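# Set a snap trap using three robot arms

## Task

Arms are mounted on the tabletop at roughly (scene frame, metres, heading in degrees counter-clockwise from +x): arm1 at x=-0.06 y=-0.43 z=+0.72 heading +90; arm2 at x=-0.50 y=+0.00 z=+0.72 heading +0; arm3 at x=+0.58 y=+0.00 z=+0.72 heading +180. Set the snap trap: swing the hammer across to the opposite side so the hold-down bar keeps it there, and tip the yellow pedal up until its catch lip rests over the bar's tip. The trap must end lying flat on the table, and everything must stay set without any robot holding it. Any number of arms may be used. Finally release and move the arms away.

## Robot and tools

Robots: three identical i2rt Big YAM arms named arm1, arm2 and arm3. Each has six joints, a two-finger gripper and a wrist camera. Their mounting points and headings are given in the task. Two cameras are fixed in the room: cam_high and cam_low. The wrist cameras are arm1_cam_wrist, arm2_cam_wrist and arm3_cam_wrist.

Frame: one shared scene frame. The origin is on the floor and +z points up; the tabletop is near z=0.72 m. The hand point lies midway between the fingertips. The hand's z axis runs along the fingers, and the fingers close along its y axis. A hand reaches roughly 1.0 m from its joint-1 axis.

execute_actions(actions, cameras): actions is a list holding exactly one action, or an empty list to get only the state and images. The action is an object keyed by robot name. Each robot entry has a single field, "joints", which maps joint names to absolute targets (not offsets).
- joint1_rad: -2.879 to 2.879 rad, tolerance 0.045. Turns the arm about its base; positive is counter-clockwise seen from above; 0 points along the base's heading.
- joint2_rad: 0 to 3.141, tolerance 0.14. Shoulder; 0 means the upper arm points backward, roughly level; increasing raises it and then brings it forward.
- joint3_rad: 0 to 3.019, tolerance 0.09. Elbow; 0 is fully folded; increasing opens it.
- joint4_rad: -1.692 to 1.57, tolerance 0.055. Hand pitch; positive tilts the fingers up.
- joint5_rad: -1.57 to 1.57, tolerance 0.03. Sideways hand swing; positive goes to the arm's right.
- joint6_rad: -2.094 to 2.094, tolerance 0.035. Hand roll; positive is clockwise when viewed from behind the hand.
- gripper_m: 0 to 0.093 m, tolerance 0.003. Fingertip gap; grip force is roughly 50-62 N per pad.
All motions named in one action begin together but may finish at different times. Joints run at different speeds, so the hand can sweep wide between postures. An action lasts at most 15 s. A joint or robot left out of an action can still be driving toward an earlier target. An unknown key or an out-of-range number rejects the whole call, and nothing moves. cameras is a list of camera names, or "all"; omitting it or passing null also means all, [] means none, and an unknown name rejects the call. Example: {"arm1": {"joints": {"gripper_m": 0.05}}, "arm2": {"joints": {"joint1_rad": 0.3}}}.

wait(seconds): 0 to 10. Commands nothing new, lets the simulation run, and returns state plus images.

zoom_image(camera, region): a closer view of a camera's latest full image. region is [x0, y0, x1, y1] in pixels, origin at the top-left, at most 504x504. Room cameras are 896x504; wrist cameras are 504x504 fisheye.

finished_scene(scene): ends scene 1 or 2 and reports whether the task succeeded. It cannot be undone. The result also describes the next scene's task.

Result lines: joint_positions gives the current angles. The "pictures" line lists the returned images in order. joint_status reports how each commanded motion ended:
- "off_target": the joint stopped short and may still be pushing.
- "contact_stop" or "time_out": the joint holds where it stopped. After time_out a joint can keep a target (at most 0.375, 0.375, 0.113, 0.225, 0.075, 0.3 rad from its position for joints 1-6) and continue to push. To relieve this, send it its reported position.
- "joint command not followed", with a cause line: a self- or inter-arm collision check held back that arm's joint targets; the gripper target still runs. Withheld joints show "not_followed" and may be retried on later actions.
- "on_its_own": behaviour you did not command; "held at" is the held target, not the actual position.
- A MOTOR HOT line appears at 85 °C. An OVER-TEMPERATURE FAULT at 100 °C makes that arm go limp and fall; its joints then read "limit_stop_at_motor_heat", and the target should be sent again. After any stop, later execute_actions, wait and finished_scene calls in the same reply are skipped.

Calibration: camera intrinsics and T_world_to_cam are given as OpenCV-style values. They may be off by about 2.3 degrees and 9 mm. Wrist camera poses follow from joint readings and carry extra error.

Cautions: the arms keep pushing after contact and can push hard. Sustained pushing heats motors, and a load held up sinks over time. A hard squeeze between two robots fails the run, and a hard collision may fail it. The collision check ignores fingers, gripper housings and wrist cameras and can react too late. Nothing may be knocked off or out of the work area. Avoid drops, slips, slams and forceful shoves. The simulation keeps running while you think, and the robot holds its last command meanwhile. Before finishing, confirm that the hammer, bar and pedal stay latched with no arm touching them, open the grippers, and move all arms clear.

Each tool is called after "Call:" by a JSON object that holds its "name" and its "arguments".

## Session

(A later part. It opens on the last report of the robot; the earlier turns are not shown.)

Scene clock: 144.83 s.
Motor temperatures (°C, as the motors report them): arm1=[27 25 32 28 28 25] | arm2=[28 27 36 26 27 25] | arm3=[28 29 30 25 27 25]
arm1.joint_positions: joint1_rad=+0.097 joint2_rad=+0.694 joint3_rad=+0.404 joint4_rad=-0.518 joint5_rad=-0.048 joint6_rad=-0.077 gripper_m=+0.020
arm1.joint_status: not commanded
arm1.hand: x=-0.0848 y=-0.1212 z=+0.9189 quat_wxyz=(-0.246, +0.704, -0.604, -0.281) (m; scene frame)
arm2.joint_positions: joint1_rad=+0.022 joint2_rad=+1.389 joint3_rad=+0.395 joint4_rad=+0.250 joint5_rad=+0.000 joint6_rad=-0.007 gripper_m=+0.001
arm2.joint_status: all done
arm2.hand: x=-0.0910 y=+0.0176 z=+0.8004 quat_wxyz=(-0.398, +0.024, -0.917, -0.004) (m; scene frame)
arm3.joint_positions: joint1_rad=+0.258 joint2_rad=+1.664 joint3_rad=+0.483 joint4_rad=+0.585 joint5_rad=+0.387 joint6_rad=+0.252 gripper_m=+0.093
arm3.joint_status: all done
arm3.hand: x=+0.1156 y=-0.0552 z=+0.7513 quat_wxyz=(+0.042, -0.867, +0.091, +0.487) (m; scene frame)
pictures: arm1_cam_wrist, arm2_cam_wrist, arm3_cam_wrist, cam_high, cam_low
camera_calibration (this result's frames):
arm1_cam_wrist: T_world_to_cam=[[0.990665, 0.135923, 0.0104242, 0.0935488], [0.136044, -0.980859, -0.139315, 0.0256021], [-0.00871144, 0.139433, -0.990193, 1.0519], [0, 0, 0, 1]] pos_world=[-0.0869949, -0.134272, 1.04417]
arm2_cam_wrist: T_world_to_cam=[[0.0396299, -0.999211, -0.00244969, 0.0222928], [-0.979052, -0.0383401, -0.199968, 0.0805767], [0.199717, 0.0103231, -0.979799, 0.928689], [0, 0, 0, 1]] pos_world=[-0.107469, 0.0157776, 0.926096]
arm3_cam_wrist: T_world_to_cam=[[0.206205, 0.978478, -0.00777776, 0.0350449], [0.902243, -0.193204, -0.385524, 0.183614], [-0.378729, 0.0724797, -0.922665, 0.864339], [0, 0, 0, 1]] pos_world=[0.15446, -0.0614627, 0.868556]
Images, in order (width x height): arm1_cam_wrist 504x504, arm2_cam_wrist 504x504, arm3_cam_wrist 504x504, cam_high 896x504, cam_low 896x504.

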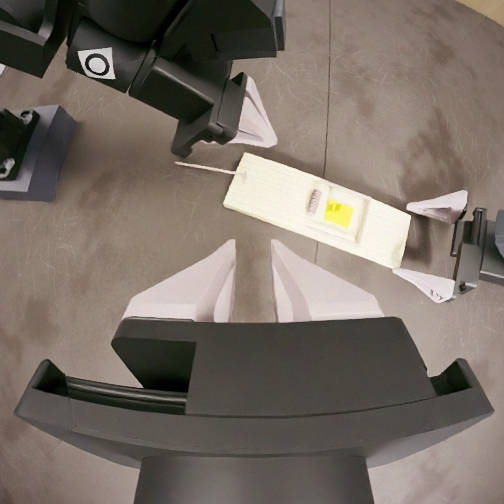

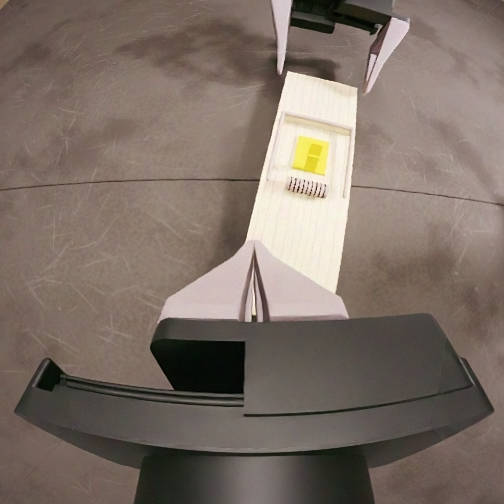

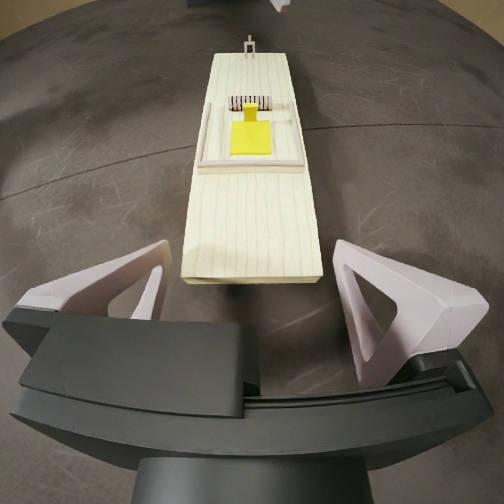

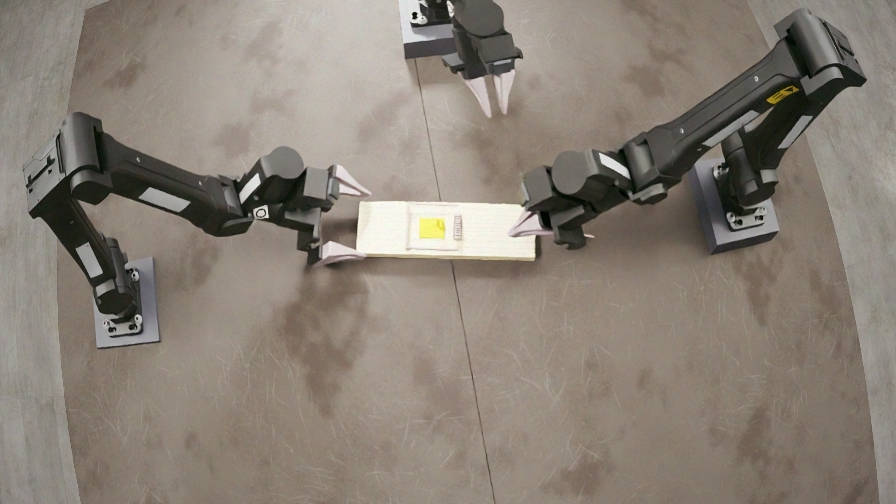

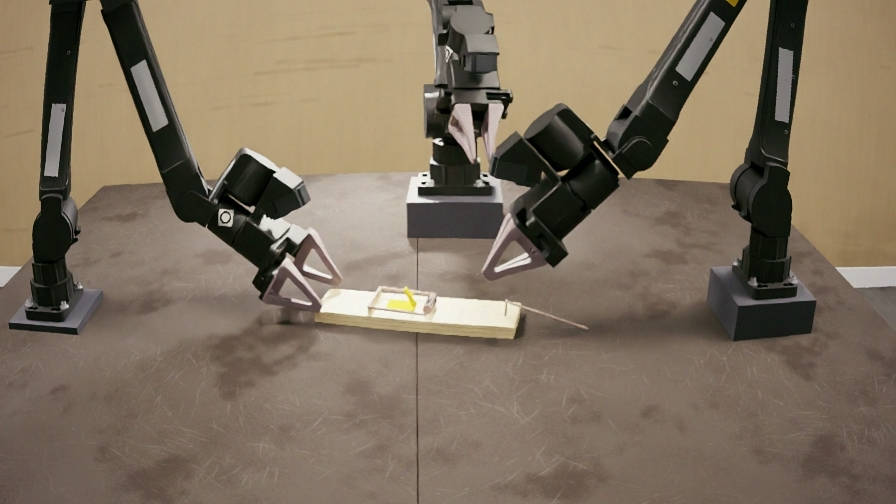

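Call:
{"name": "execute_actions", "arguments": {"actions": [{"arm3":{"joints":{"joint2_rad":1.715,"joint3_rad":0.545,"joint4_rad":0.61}},"arm1":{"joints":{"joint1_rad":-0.29}}}], "cameras": []}}

Call:
{"name": "execute_actions", "arguments": {"actions": [{"arm1":{"joints":{"joint2_rad":1.48,"joint3_rad":0.58,"joint4_rad":-0.06,"joint6_rad":-0.084}}}], "cameras": ["arm1_cam_wrist","arm3_cam_wrist","cam_low"]}}

Scene clock: 156.80 s.
Motor temperatures (°C, as the motors report them): arm1=[27 25 32 28 28 25] | arm2=[28 27 35 26 27 25] | arm3=[28 29 30 25 27 24]
arm1.joint_positions: joint1_rad=-0.287 joint2_rad=+0.694 joint3_rad=+0.404 joint4_rad=-0.518 joint5_rad=-0.050 joint6_rad=-0.078 gripper_m=+0.020
arm1.joint_status: all done
arm1.hand: x=+0.0324 y=-0.1337 z=+0.9176 quat_wxyz=(-0.293, +0.577, -0.728, -0.228) (m; scene frame)
arm2.joint_positions: joint1_rad=+0.022 joint2_rad=+1.389 joint3_rad=+0.395 joint4_rad=+0.250 joint5_rad=+0.000 joint6_rad=-0.007 gripper_m=+0.001
arm2.joint_status: not commanded
arm2.hand: x=-0.0910 y=+0.0176 z=+0.8004 quat_wxyz=(-0.398, +0.024, -0.917, -0.004) (m; scene frame)
arm3.joint_positions: joint1_rad=+0.258 joint2_rad=+1.718 joint3_rad=+0.512 joint4_rad=+0.590 joint5_rad=+0.387 joint6_rad=+0.252 gripper_m=+0.093
arm3.joint_status: all done
arm3.hand: x=+0.1078 y=-0.0575 z=+0.7375 quat_wxyz=(+0.045, -0.872, +0.089, +0.479) (m; scene frame)
pictures: none
No camera images: the call's "cameras" was empty. Leave "cameras" out to get every camera's image.

Scene clock: 158.23 s.
Motor temperatures (°C, as the motors report them): arm1=[27 25 32 28 28 25] | arm2=[28 27 35 26 27 25] | arm3=[28 29 30 25 27 24]
arm1.joint_positions: joint1_rad=-0.287 joint2_rad=+1.479 joint3_rad=+0.556 joint4_rad=-0.079 joint5_rad=-0.050 joint6_rad=-0.078 gripper_m=+0.020
arm1.joint_status: all done
arm1.hand: x=+0.0651 y=-0.0314 z=+0.7816 quat_wxyz=(-0.217, +0.595, -0.753, -0.178) (m; scene frame)
arm2.joint_positions: joint1_rad=+0.022 joint2_rad=+1.389 joint3_rad=+0.395 joint4_rad=+0.250 joint5_rad=+0.000 joint6_rad=-0.007 gripper_m=+0.001
arm2.joint_status: not commanded
arm2.hand: x=-0.0910 y=+0.0176 z=+0.8004 quat_wxyz=(-0.398, +0.024, -0.917, -0.004) (m; scene frame)
arm3.joint_positions: joint1_rad=+0.258 joint2_rad=+1.718 joint3_rad=+0.512 joint4_rad=+0.590 joint5_rad=+0.387 joint6_rad=+0.252 gripper_m=+0.093
arm3.joint_status: not commanded
arm3.hand: x=+0.1078 y=-0.0575 z=+0.7375 quat_wxyz=(+0.045, -0.872, +0.089, +0.479) (m; scene frame)
pictures: arm1_cam_wrist, arm3_cam_wrist, cam_low
camera_calibration (this result's frames):
arm1_cam_wrist: T_world_to_cam=[[0.970718, -0.240167, -0.00510533, -0.064143], [-0.239495, -0.969218, 0.0570872, -0.0545851], [-0.0186586, -0.0541929, -0.998356, 0.905672], [0, 0, 0, 1]] pos_world=[0.0660905, -0.0192289, 0.906972]
arm3_cam_wrist: T_world_to_cam=[[0.205978, 0.978555, 0.0014875, 0.0319867], [0.909807, -0.190947, -0.368497, 0.171722], [-0.360311, 0.0772558, -0.929628, 0.852297], [0, 0, 0, 1]] pos_world=[0.144269, -0.0643558, 0.85555]
Images, in order (width x height): arm1_cam_wrist 504x504, arm3_cam_wrist 504x504, cam_low 896x504.

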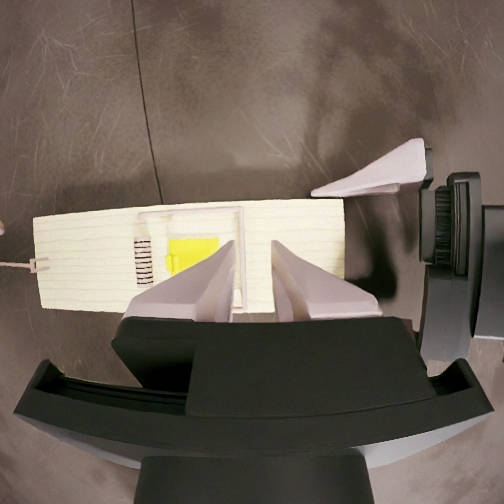

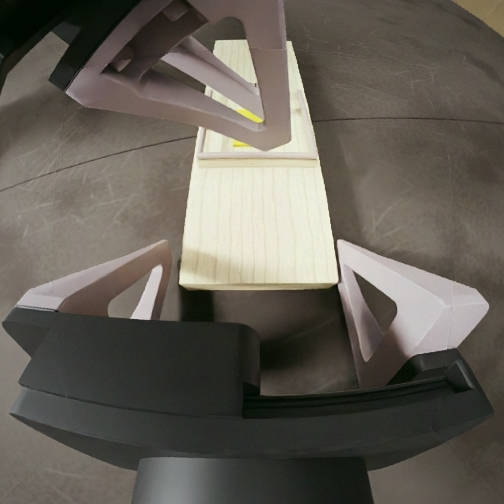

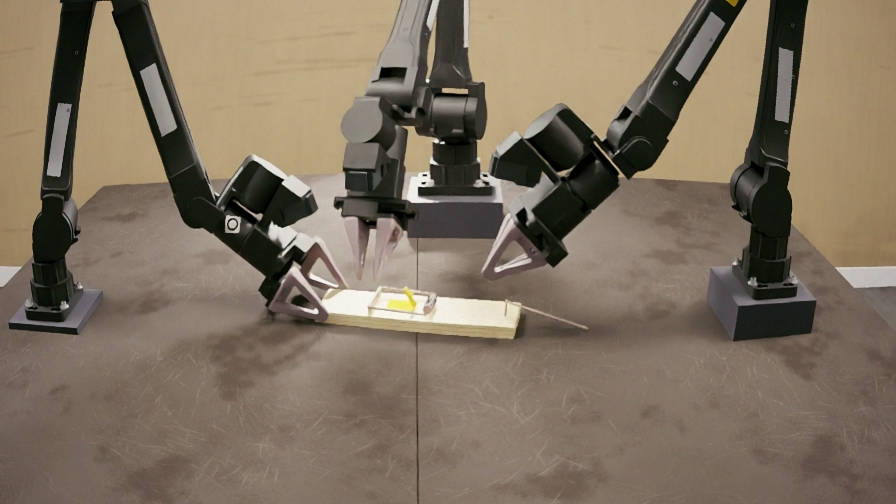

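Call:
{"name": "execute_actions", "arguments": {"actions": [{"arm3":{"joints":{"gripper_m":0.07}},"arm1":{"joints":{"joint1_rad":-0.26,"joint2_rad":1.5,"joint3_rad":0.525,"joint4_rad":-0.05}},"arm2":{"joints":{"joint2_rad":1.52,"joint3_rad":0.45}}}], "cameras": []}}

Call:
{"name": "execute_actions", "arguments": {"actions": [{"arm3":{"joints":{"joint2_rad":1.8,"joint3_rad":0.46,"joint4_rad":0.57}},"arm2":{"joints":{"joint2_rad":1.62}}}], "cameras": ["arm1_cam_wrist","cam_high","cam_low"]}}

Scene clock: 175.93 s.
Motor temperatures (°C, as the motors report them): arm1=[27 25 31 27 28 25] | arm2=[28 27 34 26 27 25] | arm3=[28 29 30 25 27 24]
arm1.joint_positions: joint1_rad=-0.265 joint2_rad=+1.490 joint3_rad=+0.531 joint4_rad=-0.066 joint5_rad=-0.050 joint6_rad=-0.078 gripper_m=+0.020
arm1.joint_status: all done
arm1.hand: x=+0.0529 y=-0.0398 z=+0.7705 quat_wxyz=(-0.206, +0.605, -0.749, -0.174) (m; scene frame)
arm2.joint_positions: joint1_rad=+0.022 joint2_rad=+1.511 joint3_rad=+0.429 joint4_rad=+0.253 joint5_rad=+0.000 joint6_rad=-0.007 gripper_m=+0.001
arm2.joint_status: all done
arm2.hand: x=-0.0879 y=+0.0175 z=+0.7661 quat_wxyz=(-0.359, +0.025, -0.933, -0.004) (m; scene frame)
arm3.joint_positions: joint1_rad=+0.258 joint2_rad=+1.718 joint3_rad=+0.512 joint4_rad=+0.590 joint5_rad=+0.387 joint6_rad=+0.251 gripper_m=+0.079
arm3.joint_status: gripper_m off_target (ended at +0.079, target +0.070)
arm3.hand: x=+0.1078 y=-0.0574 z=+0.7376 quat_wxyz=(+0.045, -0.872, +0.088, +0.479) (m; scene frame)
pictures: none
No camera images: the call's "cameras" was empty. Leave "cameras" out to get every camera's image.

Scene clock: 176.63 s.
Motor temperatures (°C, as the motors report them): arm1=[27 25 31 27 28 25] | arm2=[28 27 34 26 27 25] | arm3=[28 29 30 25 27 24]
arm1.joint_positions: joint1_rad=-0.265 joint2_rad=+1.490 joint3_rad=+0.531 joint4_rad=-0.066 joint5_rad=-0.050 joint6_rad=-0.078 gripper_m=+0.020
arm1.joint_status: not commanded
arm1.hand: x=+0.0529 y=-0.0398 z=+0.7705 quat_wxyz=(-0.206, +0.605, -0.749, -0.174) (m; scene frame)
arm2.joint_positions: joint1_rad=+0.022 joint2_rad=+1.583 joint3_rad=+0.444 joint4_rad=+0.269 joint5_rad=+0.000 joint6_rad=-0.007 gripper_m=+0.001
arm2.joint_status: all done
arm2.hand: x=-0.0880 y=+0.0173 z=+0.7455 quat_wxyz=(-0.340, +0.025, -0.940, -0.003) (m; scene frame)
arm3.joint_positions: joint1_rad=+0.258 joint2_rad=+1.728 joint3_rad=+0.507 joint4_rad=+0.607 joint5_rad=+0.389 joint6_rad=+0.248 gripper_m=+0.079
arm3.joint_status: all done
arm3.hand: x=+0.1094 y=-0.0567 z=+0.7348 quat_wxyz=(+0.046, -0.872, +0.088, +0.480) (m; scene frame)
pictures: arm1_cam_wrist, cam_high, cam_low
camera_calibration (this result's frames):
arm1_cam_wrist: T_world_to_cam=[[0.975722, -0.218903, -0.0069804, -0.0522976], [-0.21768, -0.972799, 0.0792319, -0.0833856], [-0.0241346, -0.0757888, -0.996832, 0.892115], [0, 0, 0, 1]] pos_world=[0.0544074, -0.0249532, 0.895531]
Images, in order (width x height): arm1_cam_wrist 504x504, cam_high 896x504, cam_low 896x504.

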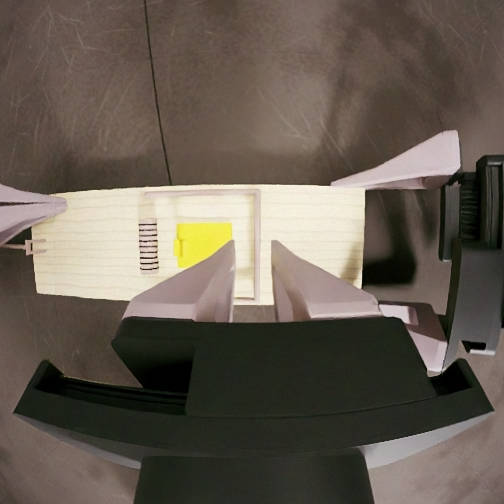

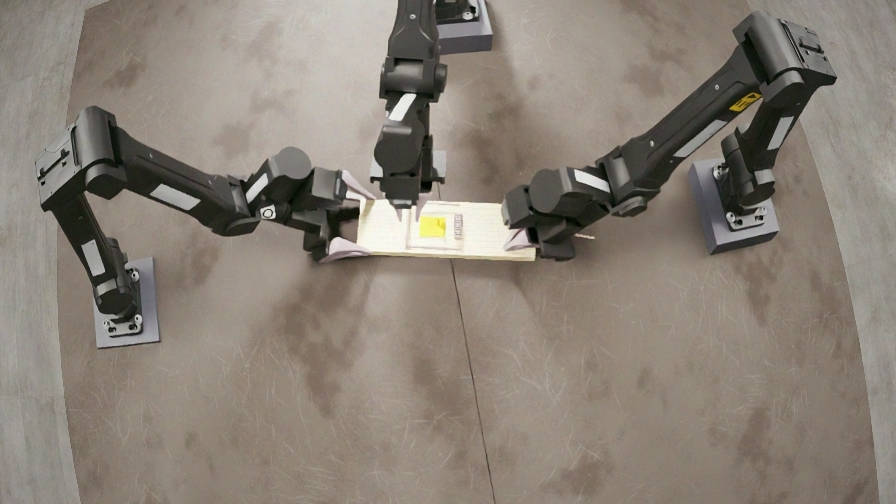

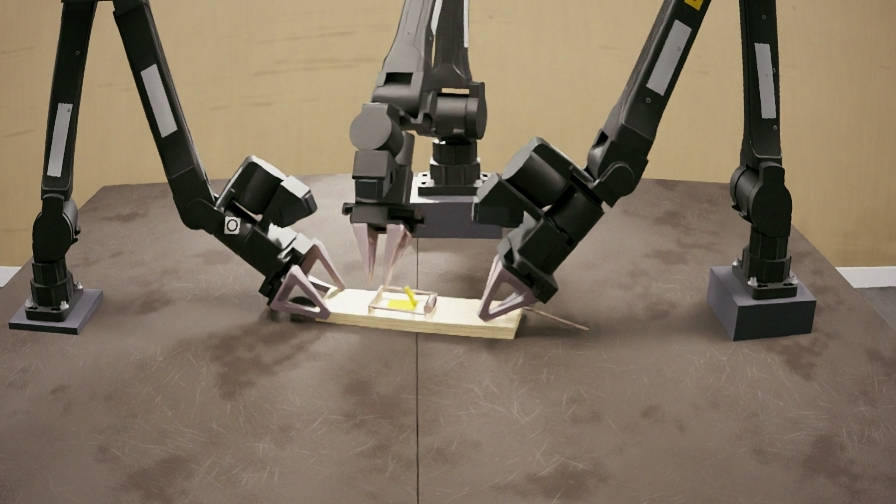

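Call:
{"name": "execute_actions", "arguments": {"actions": [{"arm1":{"joints":{"joint1_rad":-0.278,"joint2_rad":1.555,"joint4_rad":-0.075}}}], "cameras": ["arm1_cam_wrist"]}}

Call:
{"name": "execute_actions", "arguments": {"actions": [{"arm1":{"joints":{"gripper_m":0}}}], "cameras": ["arm1_cam_wrist"]}}

Scene clock: 184.13 s.
Motor temperatures (°C, as the motors report them): arm1=[27 25 31 27 28 25] | arm2=[28 27 34 26 27 25] | arm3=[28 28 29 25 27 24]
arm1.joint_positions: joint1_rad=-0.270 joint2_rad=+1.550 joint3_rad=+0.531 joint4_rad=-0.066 joint5_rad=-0.050 joint6_rad=-0.078 gripper_m=+0.020
arm1.joint_status: all done
arm1.hand: x=+0.0518 y=-0.0490 z=+0.7477 quat_wxyz=(-0.182, +0.607, -0.757, -0.158) (m; scene frame)
arm2.joint_positions: joint1_rad=+0.022 joint2_rad=+1.583 joint3_rad=+0.444 joint4_rad=+0.269 joint5_rad=+0.000 joint6_rad=-0.007 gripper_m=+0.001
arm2.joint_status: not commanded
arm2.hand: x=-0.0880 y=+0.0173 z=+0.7455 quat_wxyz=(-0.340, +0.025, -0.940, -0.003) (m; scene frame)
arm3.joint_positions: joint1_rad=+0.258 joint2_rad=+1.728 joint3_rad=+0.507 joint4_rad=+0.607 joint5_rad=+0.389 joint6_rad=+0.248 gripper_m=+0.079
arm3.joint_status: not commanded
arm3.hand: x=+0.1094 y=-0.0567 z=+0.7348 quat_wxyz=(+0.046, -0.872, +0.088, +0.480) (m; scene frame)
pictures: arm1_cam_wrist
camera_calibration (this result's frames):
arm1_cam_wrist: T_world_to_cam=[[0.974596, -0.223658, -0.0118191, -0.0500006], [-0.219918, -0.965621, 0.138607, -0.134683], [-0.0424134, -0.132487, -0.990277, 0.861995], [0, 0, 0, 1]] pos_world=[0.0556714, -0.0270323, 0.871691]
Images, in order (width x height): arm1_cam_wrist 504x504.

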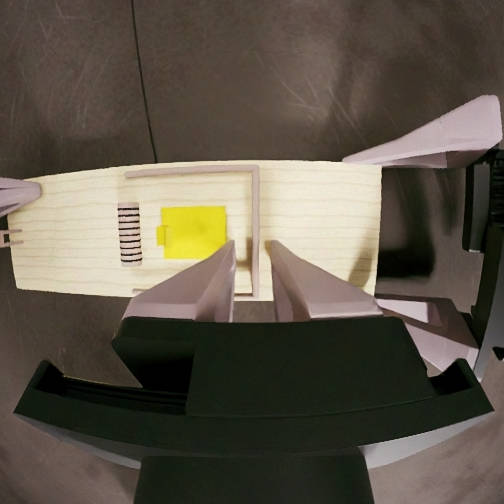

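Scene clock: 184.60 s.
Motor temperatures (°C, as the motors report them): arm1=[27 25 31 27 28 25] | arm2=[28 27 34 26 27 25] | arm3=[28 28 29 25 27 24]
arm1.joint_positions: joint1_rad=-0.272 joint2_rad=+1.550 joint3_rad=+0.531 joint4_rad=-0.066 joint5_rad=-0.048 joint6_rad=-0.078 gripper_m=+0.002
arm1.joint_status: all done
arm1.hand: x=+0.0530 y=-0.0494 z=+0.7477 quat_wxyz=(-0.183, +0.606, -0.758, -0.157) (m; scene frame)
arm2.joint_positions: joint1_rad=+0.022 joint2_rad=+1.583 joint3_rad=+0.444 joint4_rad=+0.269 joint5_rad=+0.000 joint6_rad=-0.007 gripper_m=+0.001
arm2.joint_status: not commanded
arm2.hand: x=-0.0880 y=+0.0173 z=+0.7455 quat_wxyz=(-0.340, +0.025, -0.940, -0.003) (m; scene frame)
arm3.joint_positions: joint1_rad=+0.258 joint2_rad=+1.728 joint3_rad=+0.507 joint4_rad=+0.607 joint5_rad=+0.389 joint6_rad=+0.248 gripper_m=+0.079
arm3.joint_status: not commanded
arm3.hand: x=+0.1094 y=-0.0567 z=+0.7348 quat_wxyz=(+0.047, -0.872, +0.088, +0.480) (m; scene frame)
pictures: arm1_cam_wrist
camera_calibration (this result's frames):
arm1_cam_wrist: T_world_to_cam=[[0.973899, -0.226757, -0.0101308, -0.0526132], [-0.223205, -0.964842, 0.138778, -0.134671], [-0.0412436, -0.132895, -0.990272, 0.861886], [0, 0, 0, 1]] pos_world=[0.0567279, -0.0273269, 0.871658]
Images, in order (width x height): arm1_cam_wrist 504x504.

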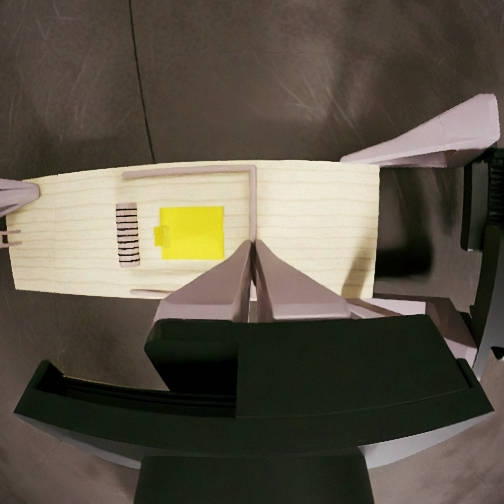

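Call:
{"name": "execute_actions", "arguments": {"actions": [{"arm1":{"joints":{"gripper_m":0.012,"joint2_rad":1.52}}}], "cameras": []}}

Call:
{"name": "execute_actions", "arguments": {"actions": [{"arm1":{"joints":{"joint2_rad":1.535,"joint3_rad":0.485,"joint4_rad":0.0}}}], "cameras": ["arm1_cam_wrist"]}}

Scene clock: 191.73 s.
Motor temperatures (°C, as the motors report them): arm1=[27 25 30 27 28 25] | arm2=[28 27 34 26 27 25] | arm3=[28 28 29 25 27 24]
arm1.joint_positions: joint1_rad=-0.272 joint2_rad=+1.532 joint3_rad=+0.531 joint4_rad=-0.066 joint5_rad=-0.048 joint6_rad=-0.078 gripper_m=+0.012
arm1.joint_status: all done
arm1.hand: x=+0.0539 y=-0.0466 z=+0.7546 quat_wxyz=(-0.190, +0.605, -0.756, -0.162) (m; scene frame)
arm2.joint_positions: joint1_rad=+0.022 joint2_rad=+1.583 joint3_rad=+0.444 joint4_rad=+0.269 joint5_rad=+0.000 joint6_rad=-0.007 gripper_m=+0.001
arm2.joint_status: not commanded
arm2.hand: x=-0.0880 y=+0.0173 z=+0.7455 quat_wxyz=(-0.340, +0.025, -0.940, -0.003) (m; scene frame)
arm3.joint_positions: joint1_rad=+0.258 joint2_rad=+1.728 joint3_rad=+0.507 joint4_rad=+0.607 joint5_rad=+0.389 joint6_rad=+0.248 gripper_m=+0.079
arm3.joint_status: not commanded
arm3.hand: x=+0.1094 y=-0.0567 z=+0.7348 quat_wxyz=(+0.047, -0.872, +0.088, +0.480) (m; scene frame)
pictures: none
No camera images: the call's "cameras" was empty. Leave "cameras" out to get every camera's image.

Scene clock: 192.43 s.
Motor temperatures (°C, as the motors report them): arm1=[27 25 30 27 28 25] | arm2=[28 27 33 26 27 25] | arm3=[28 28 29 25 27 24]
arm1.joint_positions: joint1_rad=-0.272 joint2_rad=+1.531 joint3_rad=+0.496 joint4_rad=-0.016 joint5_rad=-0.048 joint6_rad=-0.078 gripper_m=+0.012
arm1.joint_status: all done
arm1.hand: x=+0.0513 y=-0.0544 z=+0.7495 quat_wxyz=(-0.196, +0.604, -0.755, -0.166) (m; scene frame)
arm2.joint_positions: joint1_rad=+0.022 joint2_rad=+1.583 joint3_rad=+0.444 joint4_rad=+0.269 joint5_rad=+0.000 joint6_rad=-0.007 gripper_m=+0.001
arm2.joint_status: not commanded
arm2.hand: x=-0.0880 y=+0.0173 z=+0.7455 quat_wxyz=(-0.340, +0.025, -0.940, -0.003) (m; scene frame)
arm3.joint_positions: joint1_rad=+0.258 joint2_rad=+1.728 joint3_rad=+0.507 joint4_rad=+0.607 joint5_rad=+0.389 joint6_rad=+0.248 gripper_m=+0.079
arm3.joint_status: not commanded
arm3.hand: x=+0.1094 y=-0.0567 z=+0.7348 quat_wxyz=(+0.047, -0.872, +0.088, +0.480) (m; scene frame)
pictures: arm1_cam_wrist
camera_calibration (this result's frames):
arm1_cam_wrist: T_world_to_cam=[[0.973948, -0.226636, -0.00780303, -0.0538626], [-0.224563, -0.968686, 0.105923, -0.115681], [-0.0315646, -0.101411, -0.994344, 0.867156], [0, 0, 0, 1]] pos_world=[0.0538531, -0.036327, 0.874084]
Images, in order (width x height): arm1_cam_wrist 504x504.

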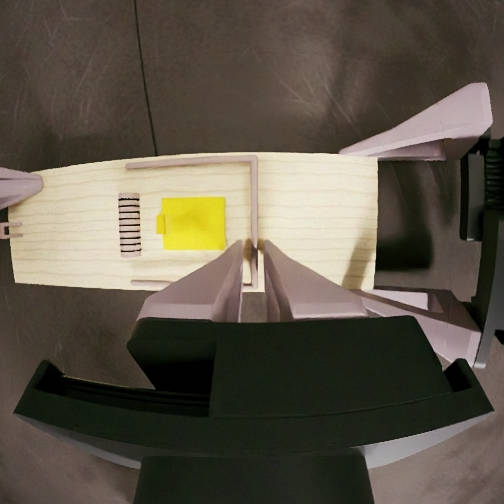

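A little more back via q4.

Call:
{"name": "execute_actions", "arguments": {"actions": [{"arm1":{"joints":{"joint4_rad":-0.05}}}], "cameras": []}}

Call:
{"name": "execute_actions", "arguments": {"actions": [{"arm1":{"joints":{"gripper_m":0}}}], "cameras": []}}

Call:
{"name": "execute_actions", "arguments": {"actions": [{"arm1":{"joints":{"joint1_rad":-0.245,"joint2_rad":1.41,"joint3_rad":0.56,"joint4_rad":-0.19,"joint6_rad":-0.05}}}], "cameras": ["arm1_cam_wrist","cam_low"]}}

Scene clock: 200.47 s.
Motor temperatures (°C, as the motors report them): arm1=[27 26 30 27 28 25] | arm2=[28 27 33 26 27 25] | arm3=[28 28 29 25 27 24]
arm1.joint_positions: joint1_rad=-0.272 joint2_rad=+1.531 joint3_rad=+0.496 joint4_rad=-0.021 joint5_rad=-0.048 joint6_rad=-0.078 gripper_m=+0.012
arm1.joint_status: all done
arm1.hand: x=+0.0510 y=-0.0554 z=+0.7489 quat_wxyz=(-0.194, +0.604, -0.755, -0.165) (m; scene frame)
arm2.joint_positions: joint1_rad=+0.022 joint2_rad=+1.583 joint3_rad=+0.444 joint4_rad=+0.269 joint5_rad=+0.000 joint6_rad=-0.007 gripper_m=+0.001
arm2.joint_status: not commanded
arm2.hand: x=-0.0880 y=+0.0173 z=+0.7455 quat_wxyz=(-0.340, +0.025, -0.940, -0.003) (m; scene frame)
arm3.joint_positions: joint1_rad=+0.258 joint2_rad=+1.728 joint3_rad=+0.507 joint4_rad=+0.607 joint5_rad=+0.389 joint6_rad=+0.248 gripper_m=+0.079
arm3.joint_status: not commanded
arm3.hand: x=+0.1094 y=-0.0567 z=+0.7348 quat_wxyz=(+0.047, -0.872, +0.088, +0.480) (m; scene frame)
pictures: none
No camera images: the call's "cameras" was empty. Leave "cameras" out to get every camera's image.

Scene clock: 200.90 s.
Motor temperatures (°C, as the motors report them): arm1=[27 26 30 27 28 25] | arm2=[28 27 33 26 27 25] | arm3=[28 28 29 25 27 24]
arm1.joint_positions: joint1_rad=-0.274 joint2_rad=+1.531 joint3_rad=+0.496 joint4_rad=-0.021 joint5_rad=-0.048 joint6_rad=-0.078 gripper_m=+0.002
arm1.joint_status: all done
arm1.hand: x=+0.0517 y=-0.0556 z=+0.7489 quat_wxyz=(-0.194, +0.603, -0.756, -0.165) (m; scene frame)
arm2.joint_positions: joint1_rad=+0.022 joint2_rad=+1.583 joint3_rad=+0.444 joint4_rad=+0.269 joint5_rad=+0.000 joint6_rad=-0.007 gripper_m=+0.001
arm2.joint_status: not commanded
arm2.hand: x=-0.0880 y=+0.0173 z=+0.7455 quat_wxyz=(-0.340, +0.025, -0.940, -0.003) (m; scene frame)
arm3.joint_positions: joint1_rad=+0.258 joint2_rad=+1.728 joint3_rad=+0.507 joint4_rad=+0.607 joint5_rad=+0.389 joint6_rad=+0.248 gripper_m=+0.079
arm3.joint_status: not commanded
arm3.hand: x=+0.1094 y=-0.0567 z=+0.7348 quat_wxyz=(+0.047, -0.872, +0.088, +0.480) (m; scene frame)
pictures: none
No camera images: the call's "cameras" was empty. Leave "cameras" out to get every camera's image.

Scene clock: 201.70 s.
Motor temperatures (°C, as the motors report them): arm1=[27 26 30 27 28 25] | arm2=[28 27 33 26 27 25] | arm3=[28 28 29 25 27 24]
arm1.joint_positions: joint1_rad=-0.255 joint2_rad=+1.438 joint3_rad=+0.526 joint4_rad=-0.165 joint5_rad=-0.042 joint6_rad=-0.063 gripper_m=+0.002
arm1.joint_status: all done
arm1.hand: x=+0.0452 y=-0.0554 z=+0.7758 quat_wxyz=(-0.184, +0.606, -0.757, -0.160) (m; scene frame)
arm2.joint_positions: joint1_rad=+0.022 joint2_rad=+1.583 joint3_rad=+0.444 joint4_rad=+0.269 joint5_rad=+0.000 joint6_rad=-0.007 gripper_m=+0.001
arm2.joint_status: not commanded
arm2.hand: x=-0.0880 y=+0.0173 z=+0.7455 quat_wxyz=(-0.340, +0.025, -0.940, -0.003) (m; scene frame)
arm3.joint_positions: joint1_rad=+0.258 joint2_rad=+1.729 joint3_rad=+0.507 joint4_rad=+0.611 joint5_rad=+0.383 joint6_rad=+0.242 gripper_m=+0.079
arm3.joint_status: not commanded
arm3.hand: x=+0.1090 y=-0.0578 z=+0.7348 quat_wxyz=(+0.045, -0.872, +0.084, +0.480) (m; scene frame)
pictures: arm1_cam_wrist, cam_low
camera_calibration (this result's frames):
arm1_cam_wrist: T_world_to_cam=[[0.974389, -0.224558, -0.0118077, -0.044685], [-0.221055, -0.966172, 0.132838, -0.14167], [-0.0412381, -0.126826, -0.991067, 0.889518], [0, 0, 0, 1]] pos_world=[0.0489058, -0.034098, 0.899864]
Images, in order (width x height): arm1_cam_wrist 504x504, cam_low 896x504.

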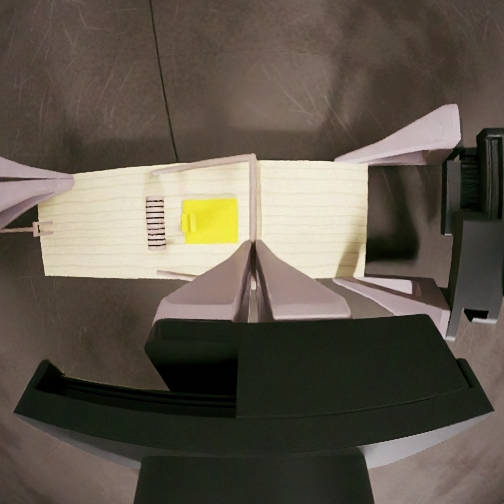

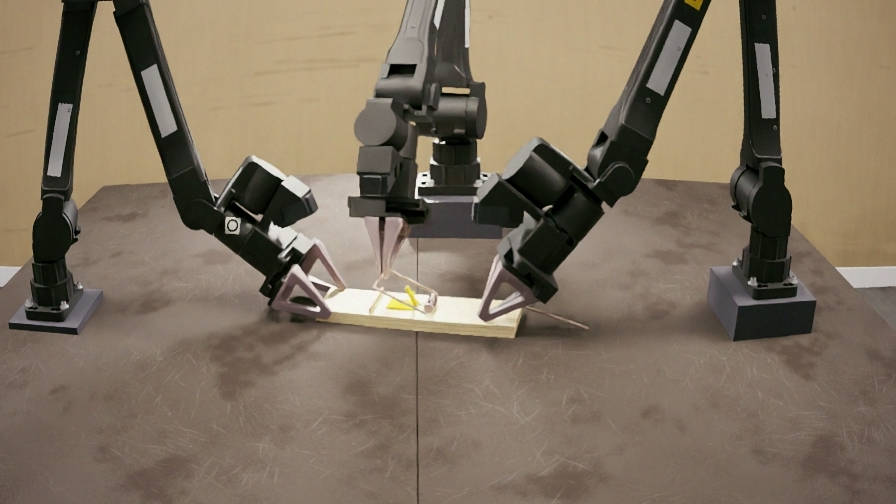

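Call:
{"name": "execute_actions", "arguments": {"actions": [{"arm1":{"joints":{"joint1_rad":-0.175,"joint2_rad":1.335,"joint3_rad":0.595,"joint4_rad":-0.28,"joint6_rad":0.02}}}], "cameras": []}}

Call:
{"name": "execute_actions", "arguments": {"actions": [{"arm2":{"joints":{"joint2_rad":1.2,"joint3_rad":0.25,"joint4_rad":0.15}}}], "cameras": []}}

Call:
{"name": "execute_actions", "arguments": {"actions": [{"arm1":{"joints":{"joint1_rad":-0.11,"joint2_rad":1.305,"joint3_rad":0.615,"joint4_rad":-0.31,"joint6_rad":0.08}},"arm2":{"joints":{"joint1_rad":0.6,"joint4_rad":-0.1}}}], "cameras": ["arm1_cam_wrist","cam_low"]}}

Scene clock: 217.13 s.
Motor temperatures (°C, as the motors report them): arm1=[27 26 31 27 28 25] | arm2=[28 27 33 26 27 25] | arm3=[28 28 29 25 27 24]
arm1.joint_positions: joint1_rad=-0.202 joint2_rad=+1.363 joint3_rad=+0.546 joint4_rad=-0.257 joint5_rad=-0.027 joint6_rad=-0.004 gripper_m=+0.002
arm1.joint_status: all done
arm1.hand: x=+0.0282 y=-0.0516 z=+0.8002 quat_wxyz=(-0.181, +0.602, -0.760, -0.165) (m; scene frame)
arm2.joint_positions: joint1_rad=+0.022 joint2_rad=+1.583 joint3_rad=+0.444 joint4_rad=+0.269 joint5_rad=+0.000 joint6_rad=-0.007 gripper_m=+0.001
arm2.joint_status: not commanded
arm2.hand: x=-0.0880 y=+0.0173 z=+0.7455 quat_wxyz=(-0.340, +0.025, -0.940, -0.003) (m; scene frame)
arm3.joint_positions: joint1_rad=+0.258 joint2_rad=+1.729 joint3_rad=+0.507 joint4_rad=+0.611 joint5_rad=+0.383 joint6_rad=+0.242 gripper_m=+0.079
arm3.joint_status: not commanded
arm3.hand: x=+0.1089 y=-0.0578 z=+0.7347 quat_wxyz=(+0.045, -0.872, +0.084, +0.480) (m; scene frame)
pictures: none
No camera images: the call's "cameras" was empty. Leave "cameras" out to get every camera's image.

Scene clock: 218.20 s.
Motor temperatures (°C, as the motors report them): arm1=[27 26 31 27 28 25] | arm2=[28 27 33 26 27 25] | arm3=[28 28 29 25 27 24]
arm1.joint_positions: joint1_rad=-0.202 joint2_rad=+1.363 joint3_rad=+0.546 joint4_rad=-0.262 joint5_rad=-0.027 joint6_rad=-0.002 gripper_m=+0.002
arm1.joint_status: not commanded
arm1.hand: x=+0.0280 y=-0.0526 z=+0.7997 quat_wxyz=(-0.179, +0.601, -0.761, -0.164) (m; scene frame)
arm2.joint_positions: joint1_rad=+0.022 joint2_rad=+1.199 joint3_rad=+0.234 joint4_rad=+0.153 joint5_rad=+0.000 joint6_rad=-0.007 gripper_m=+0.001
arm2.joint_status: all done
arm2.hand: x=-0.1658 y=+0.0142 z=+0.7885 quat_wxyz=(-0.367, +0.025, -0.930, -0.004) (m; scene frame)
arm3.joint_positions: joint1_rad=+0.258 joint2_rad=+1.732 joint3_rad=+0.510 joint4_rad=+0.612 joint5_rad=+0.382 joint6_rad=+0.240 gripper_m=+0.079
arm3.joint_status: not commanded
arm3.hand: x=+0.1074 y=-0.0585 z=+0.7347 quat_wxyz=(+0.045, -0.872, +0.083, +0.481) (m; scene frame)
pictures: none
No camera images: the call's "cameras" was empty. Leave "cameras" out to get every camera's image.

Scene clock: 219.40 s.
Motor temperatures (°C, as the motors report them): arm1=[27 26 31 27 28 25] | arm2=[28 27 33 26 27 25] | arm3=[28 28 29 25 27 24]
arm1.joint_positions: joint1_rad=-0.154 joint2_rad=+1.332 joint3_rad=+0.555 joint4_rad=-0.298 joint5_rad=-0.016 joint6_rad=+0.053 gripper_m=+0.002
arm1.joint_status: all done
arm1.hand: x=+0.0116 y=-0.0488 z=+0.8107 quat_wxyz=(-0.176, +0.598, -0.763, -0.171) (m; scene frame)
arm2.joint_positions: joint1_rad=+0.594 joint2_rad=+1.199 joint3_rad=+0.234 joint4_rad=-0.090 joint5_rad=+0.000 joint6_rad=-0.007 gripper_m=+0.001
arm2.joint_status: all done
arm2.hand: x=-0.2659 y=+0.1652 z=+0.7527 quat_wxyz=(-0.240, +0.297, -0.921, -0.074) (m; scene frame)
arm3.joint_positions: joint1_rad=+0.258 joint2_rad=+1.736 joint3_rad=+0.515 joint4_rad=+0.613 joint5_rad=+0.384 joint6_rad=+0.239 gripper_m=+0.079
arm3.joint_status: not commanded
arm3.hand: x=+0.1057 y=-0.0585 z=+0.7346 quat_wxyz=(+0.045, -0.871, +0.083, +0.482) (m; scene frame)
pictures: arm1_cam_wrist, cam_low
camera_calibration (this result's frames):
arm1_cam_wrist: T_world_to_cam=[[0.970232, -0.23818, -0.0438208, 0.0152936], [-0.230651, -0.963959, 0.132602, -0.147006], [-0.0738247, -0.118548, -0.9902, 0.923672], [0, 0, 0, 1]] pos_world=[0.0194445, -0.0285654, 0.934784]
Images, in order (width x height): arm1_cam_wrist 504x504, cam_low 896x504.

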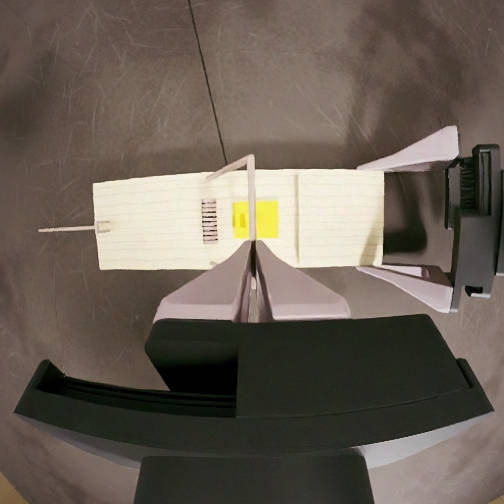

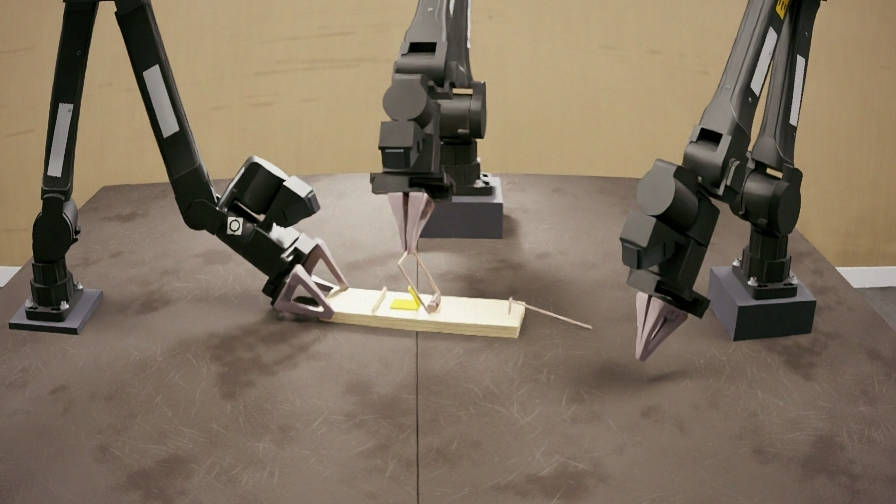

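Call:
{"name": "execute_actions", "arguments": {"actions": [{"arm1":{"joints":{"joint1_rad":-0.05,"joint2_rad":1.32,"joint3_rad":0.62,"joint4_rad":-0.31,"joint5_rad":-0.075,"joint6_rad":0.14}},"arm2":{"joints":{"joint1_rad":0.7,"joint2_rad":1.4,"joint3_rad":0.57,"joint4_rad":-0.11,"joint5_rad":1.02,"joint6_rad":1.67}},"arm3":{"joints":{"joint3_rad":0.43}}}], "cameras": []}}

Call:
{"name": "execute_actions", "arguments": {"actions": [{"arm1":{"joints":{"joint1_rad":0.04,"joint2_rad":1.34,"joint3_rad":0.61,"joint4_rad":-0.30,"joint5_rad":-0.09,"joint6_rad":0.23}}}], "cameras": ["cam_high","cam_low"]}}

Scene clock: 231.43 s.
Motor temperatures (°C, as the motors report them): arm1=[27 26 33 27 30 25] | arm2=[28 27 34 26 27 25] | arm3=[28 28 28 25 27 24]
arm1.joint_positions: joint1_rad=-0.112 joint2_rad=+1.323 joint3_rad=+0.566 joint4_rad=-0.303 joint5_rad=-0.023 joint6_rad=+0.114 gripper_m=+0.002
arm1.joint_status: joint1_rad time_out (moved +0.042 of +0.104); joint5_rad time_out (moved -0.007 of -0.059); the others done
arm1.on_its_own: joint1_rad reads -0.112 and still pushes toward -0.050 since a time_out; joint5_rad reads -0.023 and still pushes toward -0.075 since a time_out
arm1.hand: x=-0.0047 y=-0.0415 z=+0.8174 quat_wxyz=(-0.170, +0.590, -0.767, -0.186) (m; scene frame)
arm2.joint_positions: joint1_rad=+0.697 joint2_rad=+1.391 joint3_rad=+0.557 joint4_rad=-0.106 joint5_rad=+1.016 joint6_rad=+1.655 gripper_m=+0.001
arm2.joint_status: all done
arm2.hand: x=-0.1208 y=+0.1372 z=+0.8712 quat_wxyz=(-0.530, -0.508, -0.675, -0.074) (m; scene frame)
arm3.joint_positions: joint1_rad=+0.253 joint2_rad=+1.739 joint3_rad=+0.515 joint4_rad=+0.617 joint5_rad=+0.389 joint6_rad=+0.241 gripper_m=+0.079
arm3.joint_status: all done
arm3.hand: x=+0.1053 y=-0.0553 z=+0.7343 quat_wxyz=(+0.048, -0.870, +0.088, +0.482) (m; scene frame)
pictures: none
No camera images: the call's "cameras" was empty. Leave "cameras" out to get every camera's image.

not run: a stop came earlier in this reply.

Call:
{"name": "execute_actions", "arguments": {"actions": [{"arm1":{"joints":{"joint1_rad":0.04,"joint2_rad":1.34,"joint3_rad":0.61,"joint4_rad":-0.30,"joint5_rad":-0.09,"joint6_rad":0.23}}}], "cameras": ["cam_low"]}}

Scene clock: 238.03 s.
Motor temperatures (°C, as the motors report them): arm1=[27 26 33 27 31 25] | arm2=[28 27 34 26 27 25] | arm3=[28 28 28 25 27 24]
arm1.joint_positions: joint1_rad=-0.019 joint2_rad=+1.329 joint3_rad=+0.573 joint4_rad=-0.302 joint5_rad=-0.037 joint6_rad=+0.210 gripper_m=+0.002
arm1.joint_status: joint1_rad time_out (moved +0.093 of +0.152); joint5_rad time_out (moved -0.014 of -0.067); the others done
arm1.on_its_own: joint1_rad reads -0.019 and still pushes toward +0.040 since a time_out; joint5_rad reads -0.037 and still pushes toward -0.090 since a time_out
arm1.hand: x=-0.0432 y=-0.0346 z=+0.8191 quat_wxyz=(-0.147, +0.589, -0.767, -0.208) (m; scene frame)
arm2.joint_positions: joint1_rad=+0.697 joint2_rad=+1.391 joint3_rad=+0.557 joint4_rad=-0.106 joint5_rad=+1.016 joint6_rad=+1.655 gripper_m=+0.001
arm2.joint_status: not commanded
arm2.hand: x=-0.1208 y=+0.1372 z=+0.8712 quat_wxyz=(-0.530, -0.508, -0.675, -0.074) (m; scene frame)
arm3.joint_positions: joint1_rad=+0.252 joint2_rad=+1.739 joint3_rad=+0.515 joint4_rad=+0.617 joint5_rad=+0.387 joint6_rad=+0.240 gripper_m=+0.079
arm3.joint_status: not commanded
arm3.hand: x=+0.1052 y=-0.0552 z=+0.7343 quat_wxyz=(+0.048, -0.870, +0.087, +0.482) (m; scene frame)
pictures: cam_low
Images, in order (width x height): cam_low 896x504.

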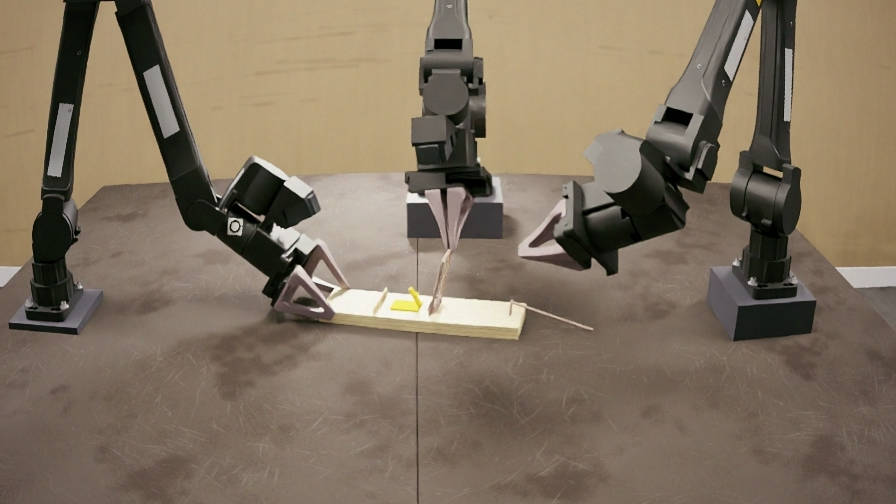

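Call:
{"name": "execute_actions", "arguments": {"actions": [{"arm1":{"joints":{"joint1_rad":0.10,"joint2_rad":1.43,"joint3_rad":0.57,"joint4_rad":-0.24,"joint6_rad":0.29}}}], "cameras": []}}

Call:
{"name": "execute_actions", "arguments": {"actions": [{"arm1":{"joints":{"joint1_rad":0.115,"joint2_rad":1.53,"joint3_rad":0.555,"joint4_rad":-0.15,"joint5_rad":-0.07,"joint6_rad":0.33}}}], "cameras": ["cam_low"]}}

Scene clock: 247.17 s.
Motor temperatures (°C, as the motors report them): arm1=[27 26 33 27 32 25] | arm2=[28 27 34 26 27 25] | arm3=[28 28 28 25 27 24]
arm1.joint_positions: joint1_rad=+0.051 joint2_rad=+1.394 joint3_rad=+0.573 joint4_rad=-0.243 joint5_rad=-0.048 joint6_rad=+0.279 gripper_m=+0.002
arm1.joint_status: joint1_rad time_out (moved +0.070 of +0.119); the others done
arm1.on_its_own: joint1_rad reads +0.051 and still pushes toward +0.100 since a time_out; joint5_rad reads -0.048 and still pushes toward -0.090 since a time_out
arm1.hand: x=-0.0733 y=-0.0285 z=+0.8019 quat_wxyz=(-0.127, +0.591, -0.766, -0.219) (m; scene frame)
arm2.joint_positions: joint1_rad=+0.697 joint2_rad=+1.391 joint3_rad=+0.557 joint4_rad=-0.106 joint5_rad=+1.016 joint6_rad=+1.655 gripper_m=+0.001
arm2.joint_status: not commanded
arm2.hand: x=-0.1208 y=+0.1372 z=+0.8712 quat_wxyz=(-0.530, -0.508, -0.675, -0.074) (m; scene frame)
arm3.joint_positions: joint1_rad=+0.252 joint2_rad=+1.739 joint3_rad=+0.515 joint4_rad=+0.617 joint5_rad=+0.387 joint6_rad=+0.240 gripper_m=+0.079
arm3.joint_status: not commanded
arm3.hand: x=+0.1052 y=-0.0552 z=+0.7343 quat_wxyz=(+0.048, -0.870, +0.087, +0.482) (m; scene frame)
pictures: none
No camera images: the call's "cameras" was empty. Leave "cameras" out to get every camera's image.

not run: a stop came earlier in this reply.

Call:
{"name": "execute_actions", "arguments": {"actions": [{"arm1":{"joints":{"joint1_rad":0.115,"joint2_rad":1.53,"joint3_rad":0.555,"joint4_rad":-0.15,"joint5_rad":-0.07,"joint6_rad":0.33}}}], "cameras": []}}

Call:
{"name": "execute_actions", "arguments": {"actions": [{"arm1":{"joints":{"joint2_rad":1.58,"joint3_rad":0.49,"joint4_rad":0.09,"joint6_rad":0.37}},"arm2":{"joints":{"joint1_rad":0.6,"joint2_rad":1.7,"joint3_rad":0.545}}}], "cameras": ["cam_low","cam_high","arm1_cam_wrist"]}}

Scene clock: 254.70 s.
Motor temperatures (°C, as the motors report them): arm1=[27 26 32 27 32 25] | arm2=[28 27 34 26 28 25] | arm3=[28 28 28 25 27 24]
arm1.joint_positions: joint1_rad=+0.089 joint2_rad=+1.483 joint3_rad=+0.573 joint4_rad=-0.162 joint5_rad=-0.052 joint6_rad=+0.325 gripper_m=+0.002
arm1.joint_status: all done
arm1.hand: x=-0.0899 y=-0.0227 z=+0.7777 quat_wxyz=(-0.114, +0.590, -0.768, -0.222) (m; scene frame)
arm2.joint_positions: joint1_rad=+0.697 joint2_rad=+1.391 joint3_rad=+0.557 joint4_rad=-0.106 joint5_rad=+1.016 joint6_rad=+1.655 gripper_m=+0.001
arm2.joint_status: not commanded
arm2.hand: x=-0.1208 y=+0.1372 z=+0.8712 quat_wxyz=(-0.530, -0.508, -0.675, -0.074) (m; scene frame)
arm3.joint_positions: joint1_rad=+0.252 joint2_rad=+1.739 joint3_rad=+0.515 joint4_rad=+0.617 joint5_rad=+0.391 joint6_rad=+0.242 gripper_m=+0.079
arm3.joint_status: not commanded
arm3.hand: x=+0.1053 y=-0.0545 z=+0.7344 quat_wxyz=(+0.049, -0.870, +0.089, +0.483) (m; scene frame)
pictures: none
No camera images: the call's "cameras" was empty. Leave "cameras" out to get every camera's image.

Scene clock: 255.87 s.
Motor temperatures (°C, as the motors report them): arm1=[27 26 32 27 31 25] | arm2=[28 27 34 26 28 25] | arm3=[28 28 28 25 27 24]
arm1.joint_positions: joint1_rad=+0.096 joint2_rad=+1.526 joint3_rad=+0.500 joint4_rad=+0.060 joint5_rad=-0.061 joint6_rad=+0.362 gripper_m=+0.002
arm1.joint_status: all done
arm1.hand: x=-0.0945 y=-0.0209 z=+0.7645 quat_wxyz=(-0.133, +0.571, -0.764, -0.269) (m; scene frame)
arm2.joint_positions: joint1_rad=+0.598 joint2_rad=+1.694 joint3_rad=+0.541 joint4_rad=-0.106 joint5_rad=+1.018 joint6_rad=+1.655 gripper_m=+0.001
arm2.joint_status: all done
arm2.hand: x=-0.1372 y=+0.0786 z=+0.7645 quat_wxyz=(-0.493, -0.491, -0.714, +0.083) (m; scene frame)
arm3.joint_positions: joint1_rad=+0.252 joint2_rad=+1.739 joint3_rad=+0.515 joint4_rad=+0.617 joint5_rad=+0.392 joint6_rad=+0.243 gripper_m=+0.079
arm3.joint_status: not commanded
arm3.hand: x=+0.1053 y=-0.0544 z=+0.7344 quat_wxyz=(+0.049, -0.870, +0.090, +0.483) (m; scene frame)
pictures: arm1_cam_wrist, cam_high, cam_low
camera_calibration (this result's frames):
arm1_cam_wrist: T_world_to_cam=[[0.943355, -0.21395, -0.253586, 0.281186], [-0.20306, -0.976754, 0.06869, -0.0872332], [-0.262387, -0.013306, -0.964871, 0.838332], [0, 0, 0, 1]] pos_world=[-0.0630042, -0.0138908, 0.886179]
Images, in order (width x height): arm1_cam_wrist 504x504, cam_high 896x504, cam_low 896x504.

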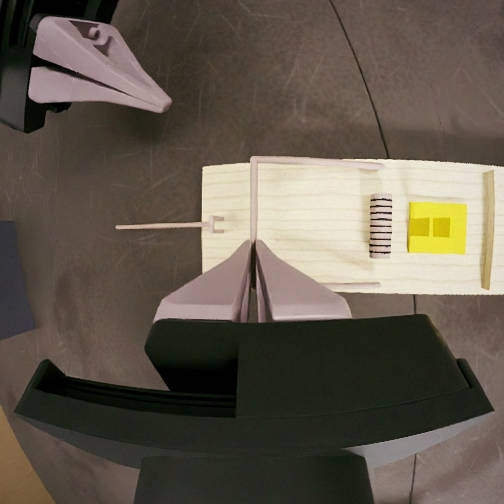

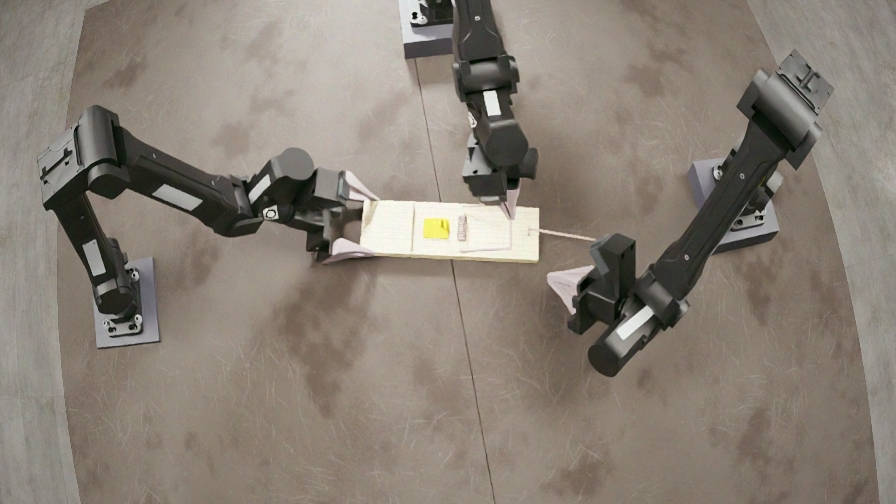

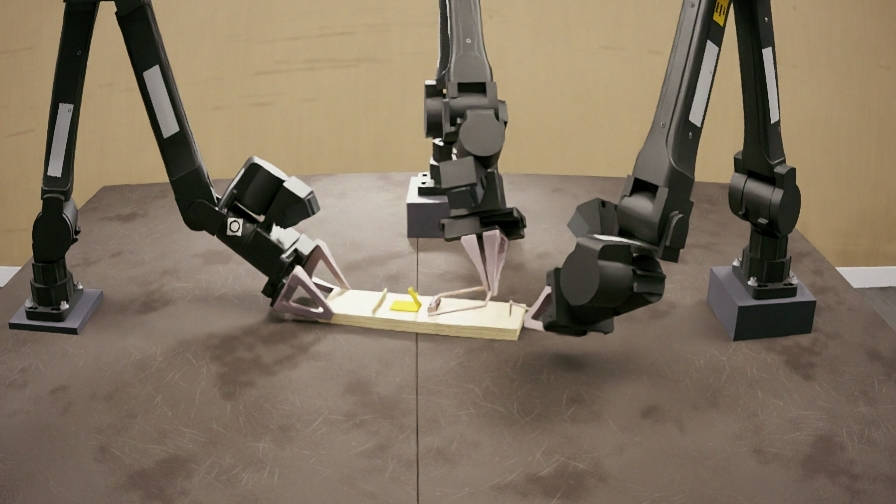

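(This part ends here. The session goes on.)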